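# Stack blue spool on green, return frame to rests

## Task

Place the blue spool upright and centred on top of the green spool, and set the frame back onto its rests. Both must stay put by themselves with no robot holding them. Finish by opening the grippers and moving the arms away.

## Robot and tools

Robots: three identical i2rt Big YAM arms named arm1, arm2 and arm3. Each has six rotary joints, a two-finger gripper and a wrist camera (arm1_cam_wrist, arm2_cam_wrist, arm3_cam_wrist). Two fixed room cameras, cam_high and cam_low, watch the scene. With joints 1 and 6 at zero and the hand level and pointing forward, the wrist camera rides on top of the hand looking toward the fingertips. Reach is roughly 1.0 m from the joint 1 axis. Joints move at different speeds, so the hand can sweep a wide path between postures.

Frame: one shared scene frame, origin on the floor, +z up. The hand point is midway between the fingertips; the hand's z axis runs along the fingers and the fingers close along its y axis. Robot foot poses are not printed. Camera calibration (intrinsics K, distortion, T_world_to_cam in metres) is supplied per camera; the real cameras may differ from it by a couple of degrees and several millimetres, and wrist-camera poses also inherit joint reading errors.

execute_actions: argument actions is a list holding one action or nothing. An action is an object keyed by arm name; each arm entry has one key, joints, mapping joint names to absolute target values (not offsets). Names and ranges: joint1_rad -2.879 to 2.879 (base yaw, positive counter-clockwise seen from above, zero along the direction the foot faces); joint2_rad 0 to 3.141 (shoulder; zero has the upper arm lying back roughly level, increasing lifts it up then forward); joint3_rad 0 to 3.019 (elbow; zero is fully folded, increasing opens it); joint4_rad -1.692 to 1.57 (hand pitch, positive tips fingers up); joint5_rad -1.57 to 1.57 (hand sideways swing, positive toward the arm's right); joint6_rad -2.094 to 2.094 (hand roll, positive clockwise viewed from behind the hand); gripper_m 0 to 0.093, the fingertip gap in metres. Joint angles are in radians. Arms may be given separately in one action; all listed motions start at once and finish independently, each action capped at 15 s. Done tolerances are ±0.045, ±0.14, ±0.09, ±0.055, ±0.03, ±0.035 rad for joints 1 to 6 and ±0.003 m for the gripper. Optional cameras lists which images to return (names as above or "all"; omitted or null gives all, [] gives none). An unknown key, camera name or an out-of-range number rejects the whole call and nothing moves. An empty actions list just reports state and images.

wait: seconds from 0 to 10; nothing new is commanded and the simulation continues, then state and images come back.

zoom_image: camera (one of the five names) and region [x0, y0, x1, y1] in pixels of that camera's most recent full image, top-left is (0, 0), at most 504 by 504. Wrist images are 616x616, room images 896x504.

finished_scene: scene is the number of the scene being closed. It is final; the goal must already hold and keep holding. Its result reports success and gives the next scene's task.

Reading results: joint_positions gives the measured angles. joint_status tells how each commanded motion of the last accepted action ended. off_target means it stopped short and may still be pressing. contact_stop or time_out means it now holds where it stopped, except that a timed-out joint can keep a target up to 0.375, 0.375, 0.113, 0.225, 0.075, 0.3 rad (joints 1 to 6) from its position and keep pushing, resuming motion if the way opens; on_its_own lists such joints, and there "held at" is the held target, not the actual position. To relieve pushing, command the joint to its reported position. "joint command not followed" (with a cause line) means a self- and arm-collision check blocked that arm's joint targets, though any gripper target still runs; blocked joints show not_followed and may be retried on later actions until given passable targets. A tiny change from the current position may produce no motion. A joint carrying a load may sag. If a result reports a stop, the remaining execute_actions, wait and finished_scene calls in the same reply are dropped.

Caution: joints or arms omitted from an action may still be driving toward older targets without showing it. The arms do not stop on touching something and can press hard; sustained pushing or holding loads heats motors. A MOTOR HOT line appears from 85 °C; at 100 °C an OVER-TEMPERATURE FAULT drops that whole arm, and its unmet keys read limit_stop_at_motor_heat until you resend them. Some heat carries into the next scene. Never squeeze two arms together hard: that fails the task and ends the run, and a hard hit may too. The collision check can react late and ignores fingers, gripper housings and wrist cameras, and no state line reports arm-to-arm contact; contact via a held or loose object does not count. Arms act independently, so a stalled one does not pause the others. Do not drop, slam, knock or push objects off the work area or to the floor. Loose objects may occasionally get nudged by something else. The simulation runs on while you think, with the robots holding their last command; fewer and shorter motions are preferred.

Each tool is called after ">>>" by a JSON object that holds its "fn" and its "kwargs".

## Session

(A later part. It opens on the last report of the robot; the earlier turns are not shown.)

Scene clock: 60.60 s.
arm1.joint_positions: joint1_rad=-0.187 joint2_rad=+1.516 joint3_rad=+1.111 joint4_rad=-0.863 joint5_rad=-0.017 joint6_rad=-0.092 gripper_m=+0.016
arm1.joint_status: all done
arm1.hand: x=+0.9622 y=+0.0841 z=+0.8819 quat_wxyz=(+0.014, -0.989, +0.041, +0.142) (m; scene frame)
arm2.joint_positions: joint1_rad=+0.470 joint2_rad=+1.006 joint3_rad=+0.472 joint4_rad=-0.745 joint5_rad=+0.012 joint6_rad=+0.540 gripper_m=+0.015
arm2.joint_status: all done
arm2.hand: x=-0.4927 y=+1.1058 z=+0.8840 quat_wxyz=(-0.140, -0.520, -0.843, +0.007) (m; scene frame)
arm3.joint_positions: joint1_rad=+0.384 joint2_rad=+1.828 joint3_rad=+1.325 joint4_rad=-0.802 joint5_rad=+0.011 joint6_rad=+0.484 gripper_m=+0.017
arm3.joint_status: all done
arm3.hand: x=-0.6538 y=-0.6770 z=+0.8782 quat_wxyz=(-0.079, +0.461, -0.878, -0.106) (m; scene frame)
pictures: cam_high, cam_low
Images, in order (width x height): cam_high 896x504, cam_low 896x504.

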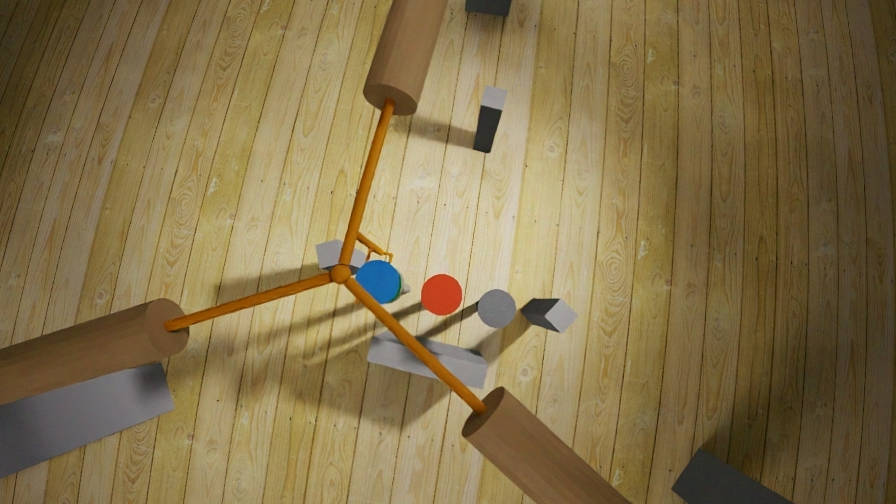

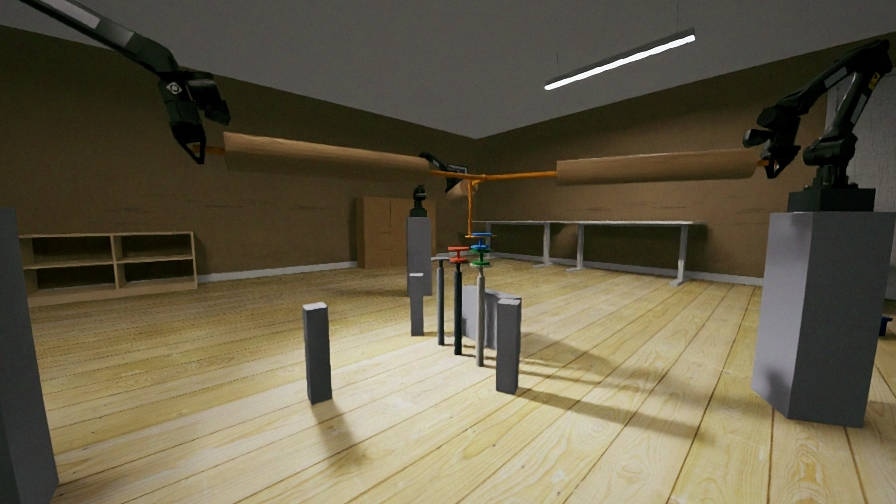

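>>> {"fn": "execute_actions", "kwargs": {"actions": [{"arm1":{"joints":{"joint1_rad":-0.22}},"arm2":{"joints":{"joint1_rad":0.51,"joint3_rad":0.455}},"arm3":{"joints":{"joint2_rad":1.83,"joint3_rad":1.4}}}], "cameras": ["cam_high","cam_low"]}}

>>> {"fn": "zoom_image", "kwargs": {"camera": "cam_high", "region": [300,200,460,360]}}

>>> {"fn": "zoom_image", "kwargs": {"camera": "cam_low", "region": [420,190,560,290]}}

Scene clock: 62.27 s.
arm1.joint_positions: joint1_rad=-0.205 joint2_rad=+1.516 joint3_rad=+1.111 joint4_rad=-0.861 joint5_rad=-0.020 joint6_rad=-0.101 gripper_m=+0.016
arm1.joint_status: all done
arm1.hand: x=+0.9633 y=+0.0922 z=+0.8820 quat_wxyz=(+0.014, -0.989, +0.045, +0.143) (m; scene frame)
arm2.joint_positions: joint1_rad=+0.492 joint2_rad=+1.006 joint3_rad=+0.460 joint4_rad=-0.740 joint5_rad=+0.015 joint6_rad=+0.551 gripper_m=+0.015
arm2.joint_status: all done
arm2.hand: x=-0.4932 y=+1.1126 z=+0.8795 quat_wxyz=(-0.137, -0.515, -0.846, +0.006) (m; scene frame)
arm3.joint_positions: joint1_rad=+0.383 joint2_rad=+1.828 joint3_rad=+1.342 joint4_rad=-0.802 joint5_rad=+0.011 joint6_rad=+0.484 gripper_m=+0.017
arm3.joint_status: all done
arm3.hand: x=-0.6523 y=-0.6701 z=+0.8848 quat_wxyz=(-0.084, +0.460, -0.877, -0.113) (m; scene frame)
pictures: cam_high, cam_low
Images, in order (width x height): cam_high 896x504, cam_low 896x504.

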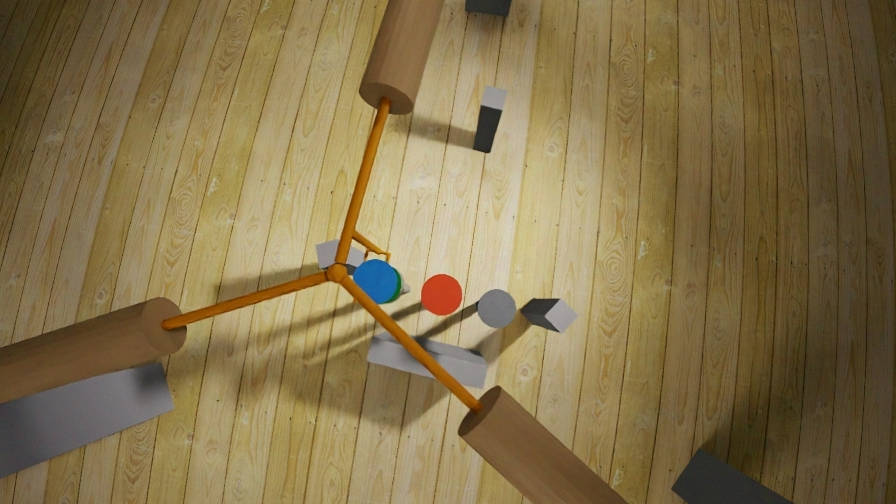

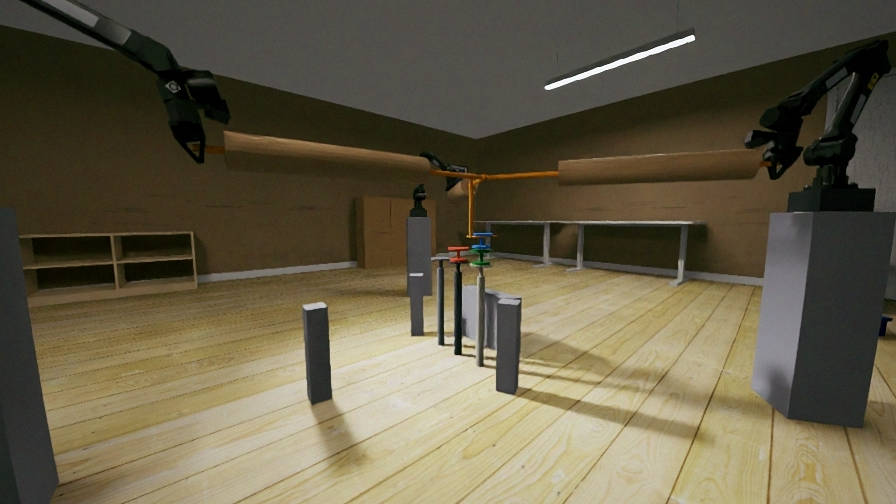

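Region (300, 200, 460, 360) of cam_high's 896x504 image, scaled by 3.150, with more detail than that image has.

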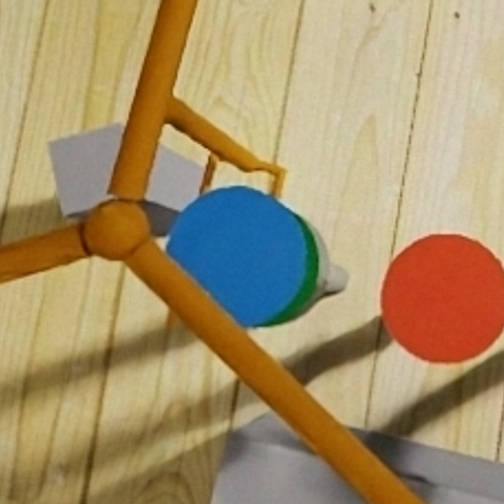

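Region (420, 190, 560, 290) of cam_low's 896x504 image, scaled by 3.600, with more detail than that image has; it fills the top 360 rows of this view, and the rest is white.

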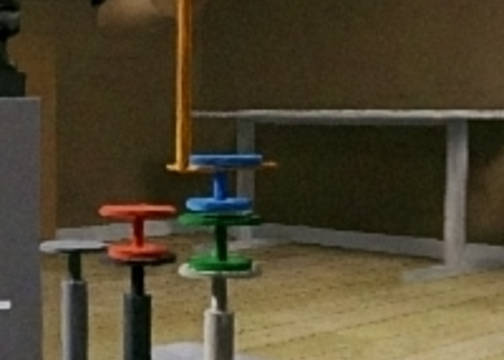

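>>> {"fn": "execute_actions", "kwargs": {"actions": [{"arm1":{"joints":{"joint2_rad":1.53,"joint3_rad":1.03,"joint4_rad":-0.75}},"arm2":{"joints":{"joint2_rad":1.09,"joint3_rad":0.39,"joint4_rad":-0.555}},"arm3":{"joints":{"joint2_rad":1.87,"joint3_rad":1.3,"joint4_rad":-0.7}}}], "cameras": ["cam_high","cam_low"]}}

>>> {"fn": "zoom_image", "kwargs": {"camera": "cam_high", "region": [300,200,460,360]}}

>>> {"fn": "zoom_image", "kwargs": {"camera": "cam_low", "region": [420,190,560,290]}}

Scene clock: 64.50 s.
arm1.joint_positions: joint1_rad=-0.212 joint2_rad=+1.550 joint3_rad=+1.043 joint4_rad=-0.741 joint5_rad=-0.021 joint6_rad=-0.104 gripper_m=+0.016
arm1.joint_status: all done
arm1.hand: x=+0.9641 y=+0.0958 z=+0.8472 quat_wxyz=(+0.016, -0.987, +0.046, +0.153) (m; scene frame)
arm2.joint_positions: joint1_rad=+0.496 joint2_rad=+1.101 joint3_rad=+0.393 joint4_rad=-0.565 joint5_rad=+0.015 joint6_rad=+0.554 gripper_m=+0.015
arm2.joint_status: all done
arm2.hand: x=-0.4915 y=+1.1131 z=+0.8429 quat_wxyz=(-0.144, -0.514, -0.845, +0.006) (m; scene frame)
arm3.joint_positions: joint1_rad=+0.379 joint2_rad=+1.877 joint3_rad=+1.301 joint4_rad=-0.704 joint5_rad=+0.012 joint6_rad=+0.481 gripper_m=+0.017
arm3.joint_status: all done
arm3.hand: x=-0.6500 y=-0.6690 z=+0.8479 quat_wxyz=(-0.087, +0.459, -0.877, -0.115) (m; scene frame)
pictures: cam_high, cam_low
Images, in order (width x height): cam_high 896x504, cam_low 896x504.

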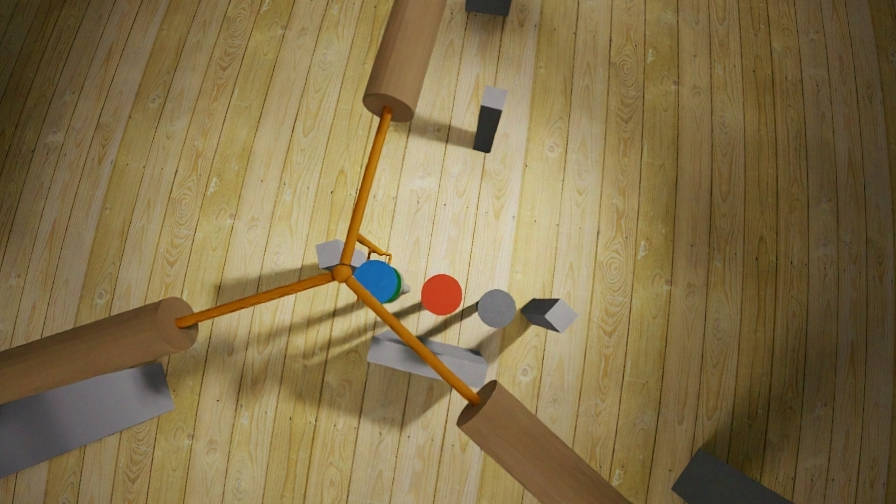

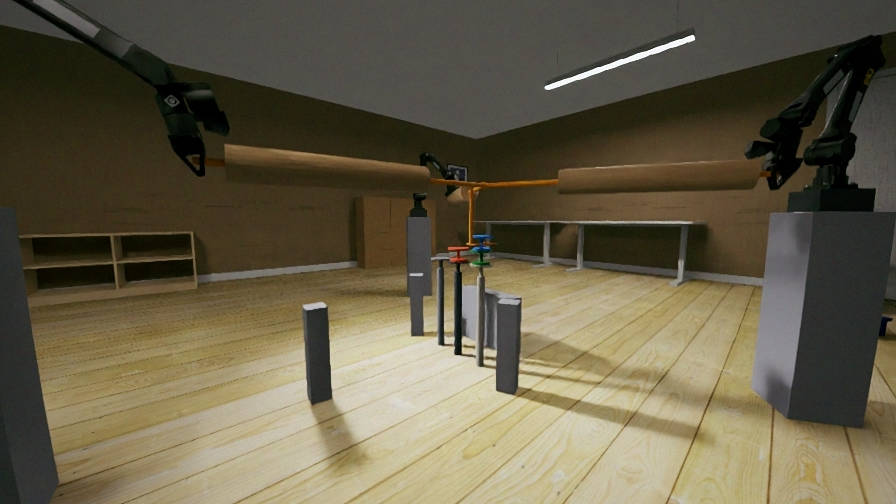

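Region (300, 200, 460, 360) of cam_high's 896x504 image, scaled by 3.150, with more detail than that image has.

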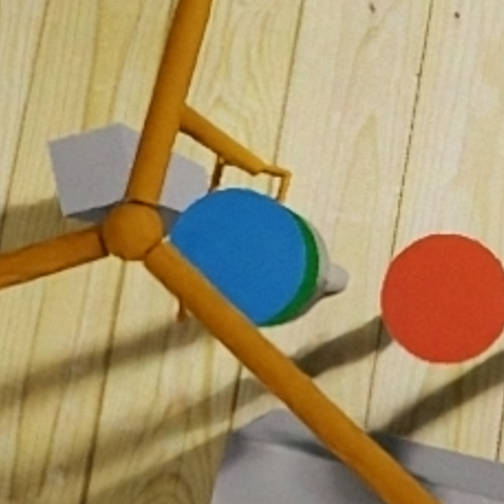

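Region (420, 190, 560, 290) of cam_low's 896x504 image, scaled by 3.600, with more detail than that image has; it fills the top 360 rows of this view, and the rest is white.

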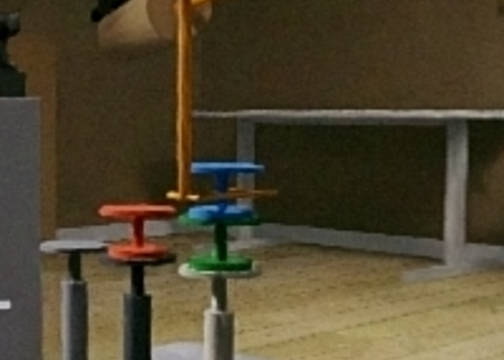

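>>> {"fn": "execute_actions", "kwargs": {"actions": [{"arm1":{"joints":{"joint1_rad":-0.225,"joint6_rad":-0.115,"joint2_rad":1.32,"joint3_rad":0.845,"joint4_rad":-0.76}},"arm2":{"joints":{"joint1_rad":0.6,"joint6_rad":0.66,"joint2_rad":1.3,"joint3_rad":0.61,"joint4_rad":-0.55}},"arm3":{"joints":{"joint1_rad":0.235,"joint6_rad":0.335,"joint2_rad":1.87,"joint3_rad":1.35,"joint4_rad":-0.72}}}], "cameras": ["cam_high"]}}

>>> {"fn": "zoom_image", "kwargs": {"camera": "cam_high", "region": [300,200,460,360]}}

Scene clock: 68.60 s.
arm1.joint_positions: joint1_rad=-0.224 joint2_rad=+1.340 joint3_rad=+0.841 joint4_rad=-0.755 joint5_rad=-0.015 joint6_rad=-0.118 gripper_m=+0.016
arm1.joint_status: all done
arm1.hand: x=+1.0443 y=+0.0855 z=+0.8545 quat_wxyz=(+0.021, -0.988, +0.046, +0.149) (m; scene frame)
arm2.joint_positions: joint1_rad=+0.582 joint2_rad=+1.312 joint3_rad=+0.584 joint4_rad=-0.544 joint5_rad=+0.018 joint6_rad=+0.638 gripper_m=+0.015
arm2.joint_status: all done
arm2.hand: x=-0.4134 y=+1.1005 z=+0.8512 quat_wxyz=(-0.144, -0.514, -0.846, -0.005) (m; scene frame)
arm3.joint_positions: joint1_rad=+0.231 joint2_rad=+1.877 joint3_rad=+1.306 joint4_rad=-0.704 joint5_rad=-0.005 joint6_rad=+0.328 gripper_m=+0.017
arm3.joint_status: all done
arm3.hand: x=-0.5664 y=-0.6836 z=+0.8498 quat_wxyz=(-0.099, +0.462, -0.875, -0.109) (m; scene frame)
pictures: cam_high
Images, in order (width x height): cam_high 896x504.

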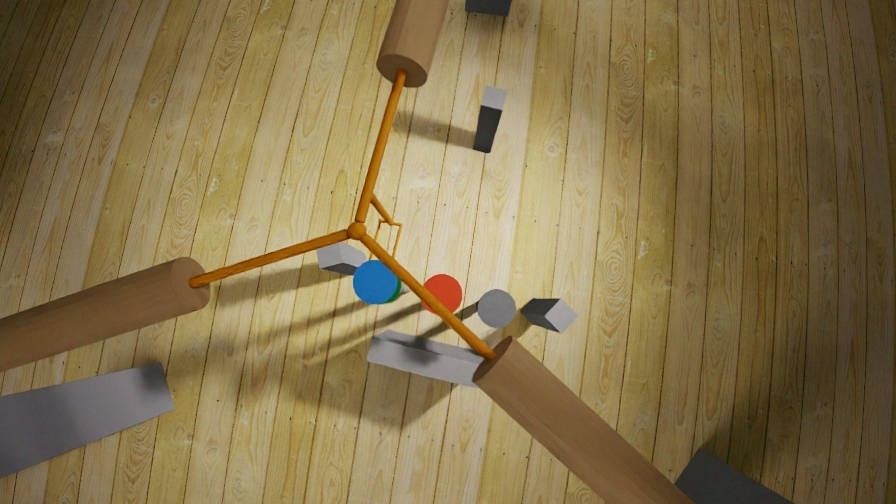

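Region (300, 200, 460, 360) of cam_high's 896x504 image, scaled by 3.150, with more detail than that image has.

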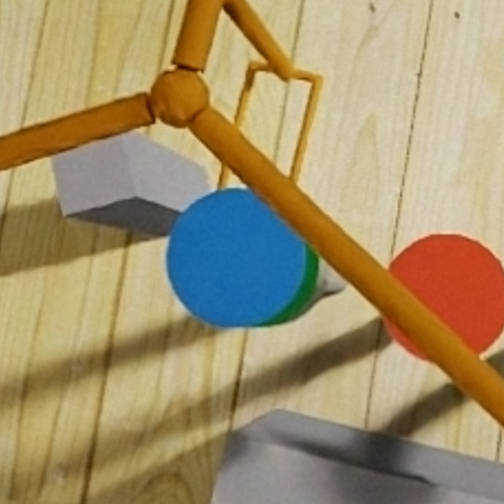

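>>> {"fn": "execute_actions", "kwargs": {"actions": [{"arm1":{"joints":{"joint1_rad":-0.23,"joint6_rad":-0.125,"joint2_rad":1.08,"joint3_rad":0.66,"joint4_rad":-0.81}},"arm2":{"joints":{"joint1_rad":0.66,"joint6_rad":0.73,"joint2_rad":1.5,"joint3_rad":0.81,"joint4_rad":-0.55}},"arm3":{"joints":{"joint1_rad":0.105,"joint6_rad":0.21,"joint2_rad":1.9,"joint3_rad":1.4,"joint4_rad":-0.745}}}], "cameras": []}}

>>> {"fn": "execute_actions", "kwargs": {"actions": [{"arm1":{"joints":{"joint1_rad":0.13,"joint6_rad":0.22,"joint2_rad":1.0,"joint3_rad":0.5,"joint4_rad":-0.75}},"arm2":{"joints":{"joint1_rad":0.545,"joint6_rad":0.635,"joint2_rad":1.78,"joint3_rad":1.04,"joint4_rad":-0.51}},"arm3":{"joints":{"joint1_rad":0.0,"joint6_rad":0.12,"joint2_rad":1.83,"joint3_rad":1.15,"joint4_rad":-0.59}}}], "cameras": []}}

>>> {"fn": "execute_actions", "kwargs": {"actions": [{"arm1":{"joints":{"joint1_rad":0.533,"joint6_rad":0.619,"joint2_rad":1.0,"joint3_rad":0.455,"joint4_rad":-0.66}},"arm2":{"joints":{"joint1_rad":0.465,"joint6_rad":0.557,"joint2_rad":1.97,"joint3_rad":1.375,"joint4_rad":-0.63}},"arm3":{"joints":{"joint1_rad":-0.13,"joint6_rad":0.0,"joint2_rad":1.75,"joint3_rad":0.97,"joint4_rad":-0.45}}}], "cameras": ["cam_high"]}}

Scene clock: 72.07 s.
arm1.joint_positions: joint1_rad=-0.224 joint2_rad=+1.097 joint3_rad=+0.657 joint4_rad=-0.802 joint5_rad=-0.018 joint6_rad=-0.122 gripper_m=+0.016
arm1.joint_status: all done
arm1.hand: x=+1.1212 y=+0.0682 z=+0.8604 quat_wxyz=(+0.021, -0.987, +0.044, +0.155) (m; scene frame)
arm2.joint_positions: joint1_rad=+0.638 joint2_rad=+1.516 joint3_rad=+0.787 joint4_rad=-0.545 joint5_rad=+0.025 joint6_rad=+0.700 gripper_m=+0.015
arm2.joint_status: all done
arm2.hand: x=-0.3339 y=+1.0874 z=+0.8485 quat_wxyz=(-0.143, -0.517, -0.844, -0.011) (m; scene frame)
arm3.joint_positions: joint1_rad=+0.101 joint2_rad=+1.896 joint3_rad=+1.345 joint4_rad=-0.720 joint5_rad=-0.013 joint6_rad=+0.199 gripper_m=+0.017
arm3.joint_status: all done
arm3.hand: x=-0.4903 y=-0.6981 z=+0.8526 quat_wxyz=(-0.111, +0.462, -0.874, -0.099) (m; scene frame)
pictures: none
No camera images: the call's "cameras" was empty. Leave "cameras" out to get every camera's image.

Scene clock: 73.20 s.
arm1.joint_positions: joint1_rad=+0.113 joint2_rad=+1.015 joint3_rad=+0.499 joint4_rad=-0.746 joint5_rad=+0.011 joint6_rad=+0.210 gripper_m=+0.016
arm1.joint_status: all done
arm1.hand: x=+1.1644 y=-0.0331 z=+0.8230 quat_wxyz=(-0.018, -0.988, +0.043, +0.145) (m; scene frame)
arm2.joint_positions: joint1_rad=+0.537 joint2_rad=+1.803 joint3_rad=+1.014 joint4_rad=-0.498 joint5_rad=+0.017 joint6_rad=+0.625 gripper_m=+0.015
arm2.joint_status: all done
arm2.hand: x=-0.2757 y=+1.0086 z=+0.8013 quat_wxyz=(-0.137, -0.528, -0.838, -0.001) (m; scene frame)
arm3.joint_positions: joint1_rad=-0.008 joint2_rad=+1.877 joint3_rad=+1.154 joint4_rad=-0.590 joint5_rad=-0.015 joint6_rad=+0.098 gripper_m=+0.017
arm3.joint_status: all done
arm3.hand: x=-0.4584 y=-0.7749 z=+0.8011 quat_wxyz=(-0.103, +0.460, -0.879, -0.076) (m; scene frame)
pictures: none
No camera images: the call's "cameras" was empty. Leave "cameras" out to get every camera's image.

Scene clock: 74.37 s.
arm1.joint_positions: joint1_rad=+0.521 joint2_rad=+1.015 joint3_rad=+0.443 joint4_rad=-0.675 joint5_rad=+0.019 joint6_rad=+0.601 gripper_m=+0.016
arm1.joint_status: all done
arm1.hand: x=+1.2068 y=-0.1383 z=+0.8064 quat_wxyz=(-0.077, -0.987, +0.037, +0.133) (m; scene frame)
arm2.joint_positions: joint1_rad=+0.462 joint2_rad=+1.989 joint3_rad=+1.315 joint4_rad=-0.618 joint5_rad=+0.010 joint6_rad=+0.556 gripper_m=+0.015
arm2.joint_status: all done
arm2.hand: x=-0.2184 y=+0.9276 z=+0.7980 quat_wxyz=(-0.134, -0.530, -0.837, +0.006) (m; scene frame)
arm3.joint_positions: joint1_rad=-0.138 joint2_rad=+1.783 joint3_rad=+0.971 joint4_rad=-0.460 joint5_rad=-0.014 joint6_rad=-0.017 gripper_m=+0.017
arm3.joint_status: all done
arm3.hand: x=-0.4261 y=-0.8510 z=+0.7944 quat_wxyz=(-0.130, +0.452, -0.880, -0.072) (m; scene frame)
pictures: cam_high
Images, in order (width x height): cam_high 896x504.

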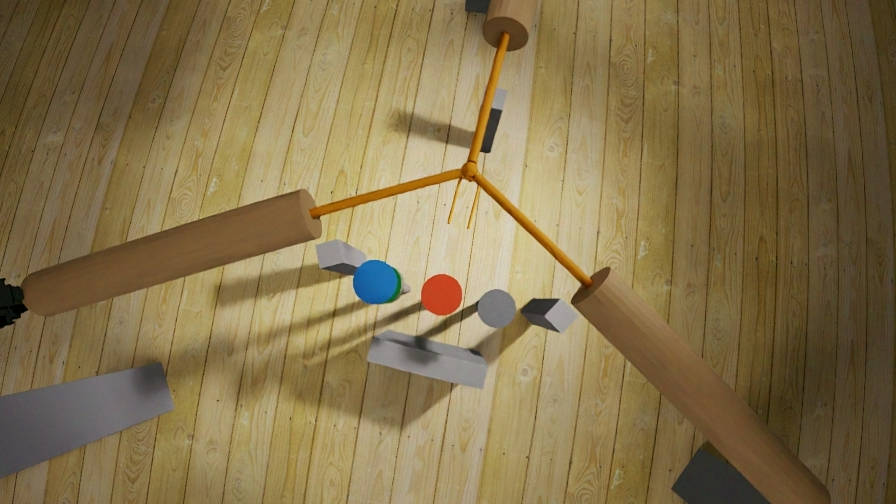

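Descend the ladder.

>>> {"fn": "execute_actions", "kwargs": {"actions": [{"arm1":{"joints":{"joint1_rad":0.545,"joint2_rad":1.325,"joint3_rad":0.338,"joint4_rad":-0.26}},"arm2":{"joints":{"joint2_rad":2.14,"joint3_rad":1.36,"joint4_rad":-0.45}},"arm3":{"joints":{"joint2_rad":1.97,"joint3_rad":0.95,"joint4_rad":-0.23}}}], "cameras": []}}

>>> {"fn": "execute_actions", "kwargs": {"actions": [{"arm1":{"joints":{"joint2_rad":1.81,"joint3_rad":0.325,"joint4_rad":0.215}},"arm2":{"joints":{"joint2_rad":2.33,"joint3_rad":1.4,"joint4_rad":-0.3}},"arm3":{"joints":{"joint2_rad":2.21,"joint3_rad":1.0,"joint4_rad":-0.04}}}], "cameras": []}}

>>> {"fn": "execute_actions", "kwargs": {"actions": [{"arm1":{"joints":{"joint2_rad":2.408,"joint3_rad":0.472,"joint4_rad":0.666}},"arm2":{"joints":{"joint2_rad":2.62,"joint3_rad":1.53,"joint4_rad":-0.15}},"arm3":{"joints":{"joint2_rad":2.55,"joint3_rad":1.14,"joint4_rad":0.15}}}], "cameras": ["cam_high","cam_low"]}}

Scene clock: 76.53 s.
arm1.joint_positions: joint1_rad=+0.532 joint2_rad=+1.333 joint3_rad=+0.341 joint4_rad=-0.285 joint5_rad=+0.017 joint6_rad=+0.611 gripper_m=+0.016
arm1.joint_status: all done
arm1.hand: x=+1.2103 y=-0.1407 z=+0.7176 quat_wxyz=(-0.071, -0.990, +0.036, +0.119) (m; scene frame)
arm2.joint_positions: joint1_rad=+0.467 joint2_rad=+2.174 joint3_rad=+1.319 joint4_rad=-0.439 joint5_rad=+0.017 joint6_rad=+0.557 gripper_m=+0.015
arm2.joint_status: all done
arm2.hand: x=-0.2125 y=+0.9261 z=+0.7030 quat_wxyz=(-0.133, -0.529, -0.838, +0.008) (m; scene frame)
arm3.joint_positions: joint1_rad=-0.141 joint2_rad=+1.985 joint3_rad=+0.950 joint4_rad=-0.242 joint5_rad=-0.011 joint6_rad=-0.017 gripper_m=+0.017
arm3.joint_status: all done
arm3.hand: x=-0.4250 y=-0.8527 z=+0.7064 quat_wxyz=(-0.128, +0.451, -0.881, -0.069) (m; scene frame)
pictures: none
No camera images: the call's "cameras" was empty. Leave "cameras" out to get every camera's image.

Scene clock: 77.67 s.
arm1.joint_positions: joint1_rad=+0.540 joint2_rad=+1.811 joint3_rad=+0.327 joint4_rad=+0.197 joint5_rad=+0.019 joint6_rad=+0.617 gripper_m=+0.016
arm1.joint_status: all done
arm1.hand: x=+1.2117 y=-0.1427 z=+0.6239 quat_wxyz=(-0.068, -0.990, +0.035, +0.115) (m; scene frame)
arm2.joint_positions: joint1_rad=+0.465 joint2_rad=+2.364 joint3_rad=+1.368 joint4_rad=-0.292 joint5_rad=+0.011 joint6_rad=+0.556 gripper_m=+0.015
arm2.joint_status: all done
arm2.hand: x=-0.2096 y=+0.9236 z=+0.6145 quat_wxyz=(-0.136, -0.529, -0.838, +0.006) (m; scene frame)
arm3.joint_positions: joint1_rad=-0.139 joint2_rad=+2.217 joint3_rad=+0.983 joint4_rad=-0.049 joint5_rad=-0.010 joint6_rad=-0.017 gripper_m=+0.017
arm3.joint_status: all done
arm3.hand: x=-0.4267 y=-0.8544 z=+0.6160 quat_wxyz=(-0.126, +0.451, -0.881, -0.067) (m; scene frame)
pictures: none
No camera images: the call's "cameras" was empty. Leave "cameras" out to get every camera's image.

Scene clock: 78.97 s.
arm1.joint_positions: joint1_rad=+0.540 joint2_rad=+2.402 joint3_rad=+0.481 joint4_rad=+0.652 joint5_rad=+0.023 joint6_rad=+0.627 gripper_m=+0.016
arm1.joint_status: all done
arm1.hand: x=+1.2052 y=-0.1465 z=+0.5001 quat_wxyz=(-0.072, -0.989, +0.040, +0.123) (m; scene frame)
arm2.joint_positions: joint1_rad=+0.460 joint2_rad=+2.650 joint3_rad=+1.510 joint4_rad=-0.148 joint5_rad=+0.008 joint6_rad=+0.552 gripper_m=+0.015
arm2.joint_status: all done
arm2.hand: x=-0.2114 y=+0.9222 z=+0.4898 quat_wxyz=(-0.136, -0.529, -0.837, +0.005) (m; scene frame)
arm3.joint_positions: joint1_rad=-0.126 joint2_rad=+2.557 joint3_rad=+1.128 joint4_rad=+0.129 joint5_rad=-0.009 joint6_rad=-0.006 gripper_m=+0.017
arm3.joint_status: all done
arm3.hand: x=-0.4352 y=-0.8550 z=+0.4882 quat_wxyz=(-0.118, +0.453, -0.881, -0.065) (m; scene frame)
pictures: cam_high, cam_low
Images, in order (width x height): cam_high 896x504, cam_low 896x504.

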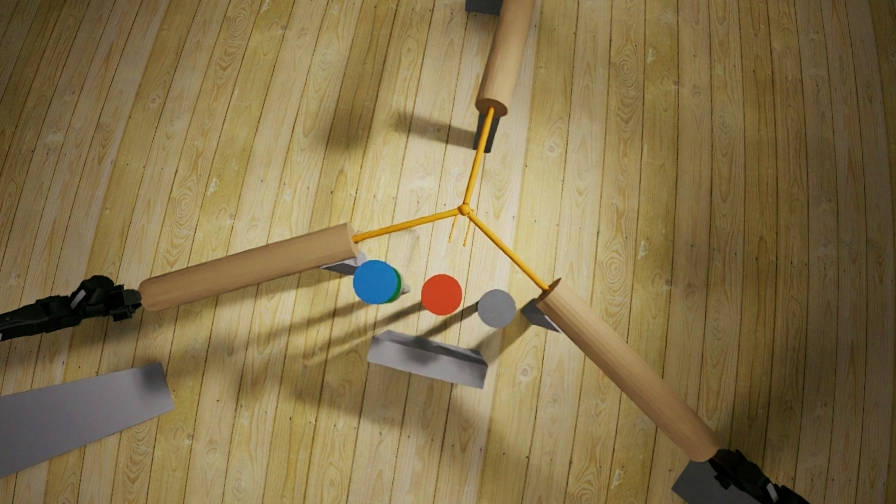

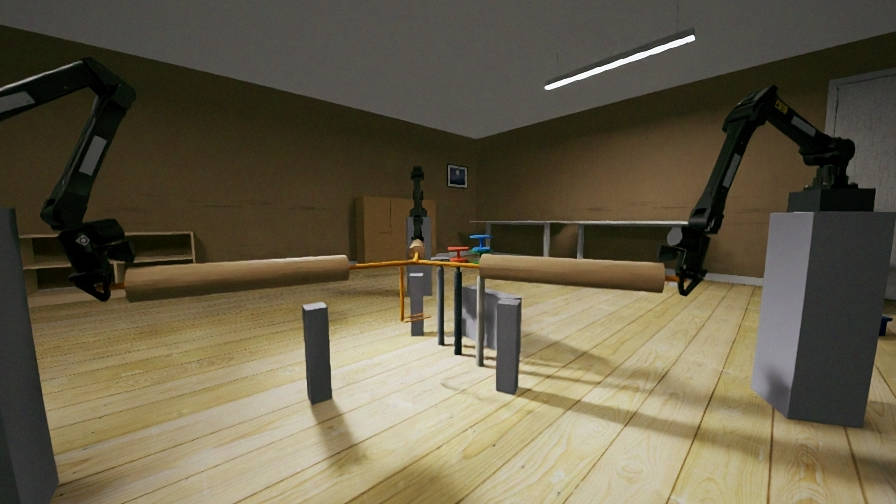

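>>> {"fn": "execute_actions", "kwargs": {"actions": [{"arm1":{"joints":{"joint1_rad":0.533,"joint2_rad":2.6,"joint3_rad":0.58,"joint4_rad":0.75}},"arm2":{"joints":{"joint2_rad":2.76,"joint3_rad":1.63,"joint4_rad":-0.13}},"arm3":{"joints":{"joint2_rad":2.68,"joint3_rad":1.23,"joint4_rad":0.19}}}], "cameras": []}}

>>> {"fn": "execute_actions", "kwargs": {"actions": [{"arm1":{"joints":{"joint2_rad":2.715,"joint3_rad":0.655,"joint4_rad":0.777}},"arm2":{"joints":{"joint2_rad":2.865,"joint3_rad":1.693,"joint4_rad":-0.12}},"arm3":{"joints":{"joint2_rad":2.78,"joint3_rad":1.288,"joint4_rad":0.211}}}], "cameras": []}}

>>> {"fn": "execute_actions", "kwargs": {"actions": [{"arm1":{"joints":{"gripper_m":0.09}},"arm2":{"joints":{"gripper_m":0.09}},"arm3":{"joints":{"gripper_m":0.09}}}], "cameras": ["cam_high","cam_low"]}}

Scene clock: 80.67 s.
arm1.joint_positions: joint1_rad=+0.529 joint2_rad=+2.599 joint3_rad=+0.589 joint4_rad=+0.731 joint5_rad=+0.020 joint6_rad=+0.621 gripper_m=+0.016
arm1.joint_status: all done
arm1.hand: x=+1.2045 y=-0.1443 z=+0.4446 quat_wxyz=(-0.070, -0.990, +0.043, +0.119) (m; scene frame)
arm2.joint_positions: joint1_rad=+0.462 joint2_rad=+2.782 joint3_rad=+1.612 joint4_rad=-0.127 joint5_rad=+0.013 joint6_rad=+0.553 gripper_m=+0.015
arm2.joint_status: all done
arm2.hand: x=-0.2118 y=+0.9230 z=+0.4354 quat_wxyz=(-0.131, -0.529, -0.838, +0.007) (m; scene frame)
arm3.joint_positions: joint1_rad=-0.126 joint2_rad=+2.684 joint3_rad=+1.216 joint4_rad=+0.169 joint5_rad=-0.010 joint6_rad=-0.006 gripper_m=+0.017
arm3.joint_status: all done
arm3.hand: x=-0.4345 y=-0.8536 z=+0.4401 quat_wxyz=(-0.118, +0.453, -0.881, -0.065) (m; scene frame)
pictures: none
No camera images: the call's "cameras" was empty. Leave "cameras" out to get every camera's image.

Scene clock: 81.50 s.
arm1.joint_positions: joint1_rad=+0.528 joint2_rad=+2.709 joint3_rad=+0.665 joint4_rad=+0.763 joint5_rad=+0.018 joint6_rad=+0.620 gripper_m=+0.016
arm1.joint_status: all done
arm1.hand: x=+1.2048 y=-0.1445 z=+0.4100 quat_wxyz=(-0.069, -0.990, +0.042, +0.118) (m; scene frame)
arm2.joint_positions: joint1_rad=+0.463 joint2_rad=+2.863 joint3_rad=+1.682 joint4_rad=-0.116 joint5_rad=+0.012 joint6_rad=+0.552 gripper_m=+0.015
arm2.joint_status: all done
arm2.hand: x=-0.2108 y=+0.9233 z=+0.4031 quat_wxyz=(-0.132, -0.528, -0.839, +0.007) (m; scene frame)
arm3.joint_positions: joint1_rad=-0.126 joint2_rad=+2.771 joint3_rad=+1.281 joint4_rad=+0.193 joint5_rad=-0.010 joint6_rad=-0.006 gripper_m=+0.017
arm3.joint_status: all done
arm3.hand: x=-0.4345 y=-0.8536 z=+0.4071 quat_wxyz=(-0.119, +0.453, -0.881, -0.066) (m; scene frame)
pictures: none
No camera images: the call's "cameras" was empty. Leave "cameras" out to get every camera's image.

Scene clock: 82.20 s.
arm1.joint_positions: joint1_rad=+0.529 joint2_rad=+2.709 joint3_rad=+0.665 joint4_rad=+0.763 joint5_rad=+0.004 joint6_rad=+0.620 gripper_m=+0.090
arm1.joint_status: all done
arm1.hand: x=+1.2061 y=-0.1467 z=+0.4100 quat_wxyz=(-0.075, -0.990, +0.041, +0.114) (m; scene frame)
arm2.joint_positions: joint1_rad=+0.463 joint2_rad=+2.863 joint3_rad=+1.684 joint4_rad=-0.116 joint5_rad=+0.005 joint6_rad=+0.552 gripper_m=+0.090
arm2.joint_status: all done
arm2.hand: x=-0.2092 y=+0.9237 z=+0.4037 quat_wxyz=(-0.133, -0.528, -0.839, +0.003) (m; scene frame)
arm3.joint_positions: joint1_rad=-0.126 joint2_rad=+2.771 joint3_rad=+1.281 joint4_rad=+0.193 joint5_rad=-0.004 joint6_rad=-0.006 gripper_m=+0.090
arm3.joint_status: all done
arm3.hand: x=-0.4335 y=-0.8540 z=+0.4071 quat_wxyz=(-0.120, +0.452, -0.881, -0.063) (m; scene frame)
pictures: cam_high, cam_low
Images, in order (width x height): cam_high 896x504, cam_low 896x504.

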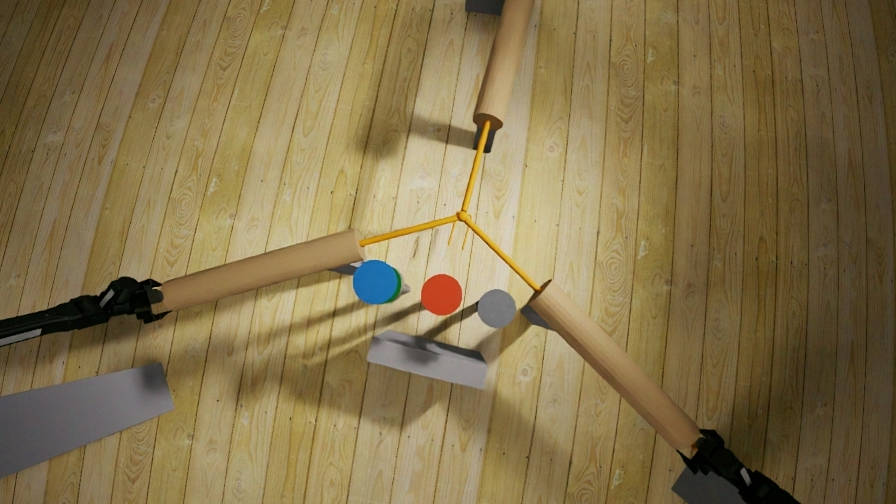

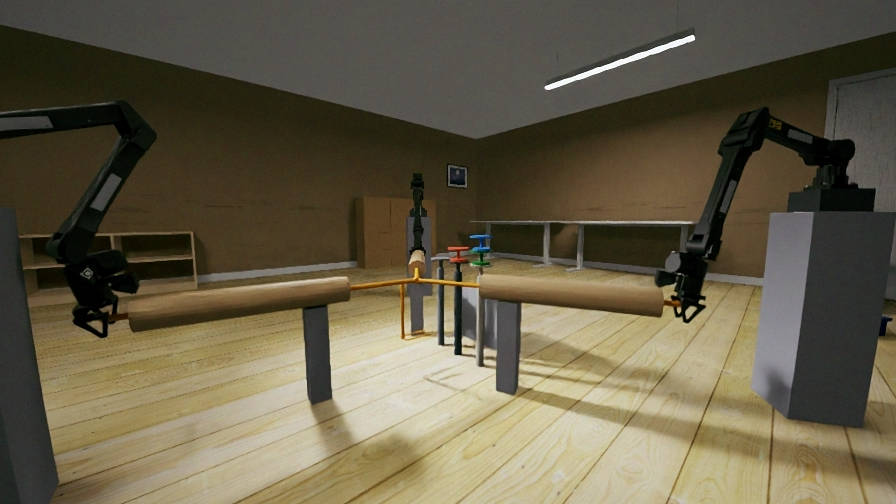

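Retreat via the ladder, then upward.

>>> {"fn": "execute_actions", "kwargs": {"actions": [{"arm1":{"joints":{"joint2_rad":2.408,"joint3_rad":0.472,"joint4_rad":0.72}},"arm2":{"joints":{"joint2_rad":2.62,"joint3_rad":1.5,"joint4_rad":-0.1}},"arm3":{"joints":{"joint2_rad":2.55,"joint3_rad":1.11,"joint4_rad":0.2}}}], "cameras": []}}

>>> {"fn": "execute_actions", "kwargs": {"actions": [{"arm1":{"joints":{"joint2_rad":1.81,"joint3_rad":0.325,"joint4_rad":0.25}},"arm2":{"joints":{"joint2_rad":2.1,"joint3_rad":1.2,"joint4_rad":-0.3}},"arm3":{"joints":{"joint2_rad":1.97,"joint3_rad":0.85,"joint4_rad":-0.1}}}], "cameras": ["cam_high","cam_low"]}}

Scene clock: 84.47 s.
arm1.joint_positions: joint1_rad=+0.529 joint2_rad=+2.408 joint3_rad=+0.482 joint4_rad=+0.728 joint5_rad=+0.004 joint6_rad=+0.620 gripper_m=+0.090
arm1.joint_status: all done
arm1.hand: x=+1.1913 y=-0.1549 z=+0.5042 quat_wxyz=(-0.098, -0.983, +0.041, +0.149) (m; scene frame)
arm2.joint_positions: joint1_rad=+0.463 joint2_rad=+2.608 joint3_rad=+1.499 joint4_rad=-0.104 joint5_rad=+0.002 joint6_rad=+0.552 gripper_m=+0.090
arm2.joint_status: all done
arm2.hand: x=-0.1903 y=+0.9121 z=+0.5159 quat_wxyz=(-0.173, -0.525, -0.834, +0.002) (m; scene frame)
arm3.joint_positions: joint1_rad=-0.126 joint2_rad=+2.542 joint3_rad=+1.110 joint4_rad=+0.193 joint5_rad=-0.004 joint6_rad=-0.006 gripper_m=+0.090
arm3.joint_status: all done
arm3.hand: x=-0.4282 y=-0.8467 z=+0.4977 quat_wxyz=(-0.146, +0.450, -0.877, -0.076) (m; scene frame)
pictures: none
No camera images: the call's "cameras" was empty. Leave "cameras" out to get every camera's image.

Scene clock: 85.97 s.
arm1.joint_positions: joint1_rad=+0.529 joint2_rad=+1.818 joint3_rad=+0.323 joint4_rad=+0.262 joint5_rad=+0.004 joint6_rad=+0.620 gripper_m=+0.090
arm1.joint_status: all done
arm1.hand: x=+1.2021 y=-0.1477 z=+0.6262 quat_wxyz=(-0.088, -0.986, +0.041, +0.134) (m; scene frame)
arm2.joint_positions: joint1_rad=+0.463 joint2_rad=+2.090 joint3_rad=+1.199 joint4_rad=-0.300 joint5_rad=+0.002 joint6_rad=+0.552 gripper_m=+0.090
arm2.joint_status: all done
arm2.hand: x=-0.2213 y=+0.9318 z=+0.7239 quat_wxyz=(-0.184, -0.524, -0.832, +0.002) (m; scene frame)
arm3.joint_positions: joint1_rad=-0.126 joint2_rad=+1.955 joint3_rad=+0.845 joint4_rad=-0.084 joint5_rad=-0.004 joint6_rad=-0.006 gripper_m=+0.090
arm3.joint_status: all done
arm3.hand: x=-0.4391 y=-0.8618 z=+0.7054 quat_wxyz=(-0.165, +0.449, -0.874, -0.086) (m; scene frame)
pictures: cam_high, cam_low
Images, in order (width x height): cam_high 896x504, cam_low 896x504.

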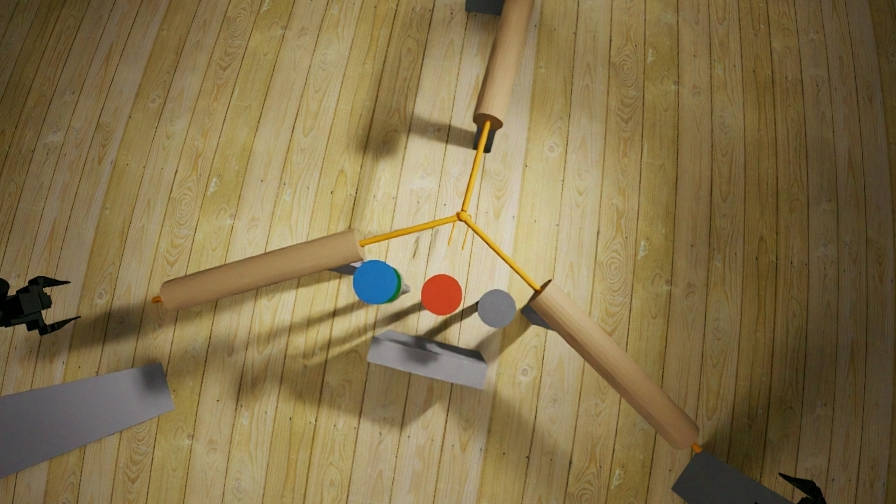

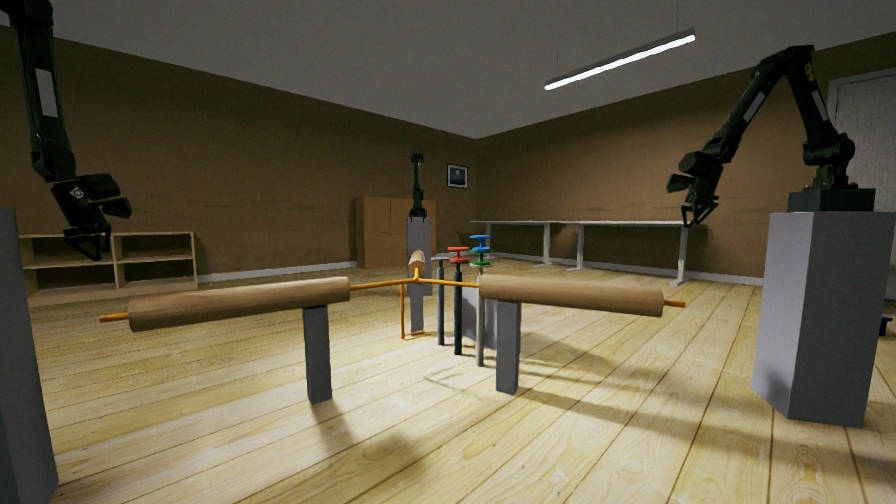

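>>> {"fn": "finished_scene", "kwargs": {"scene": 2}}

The scene is finished: the task was done.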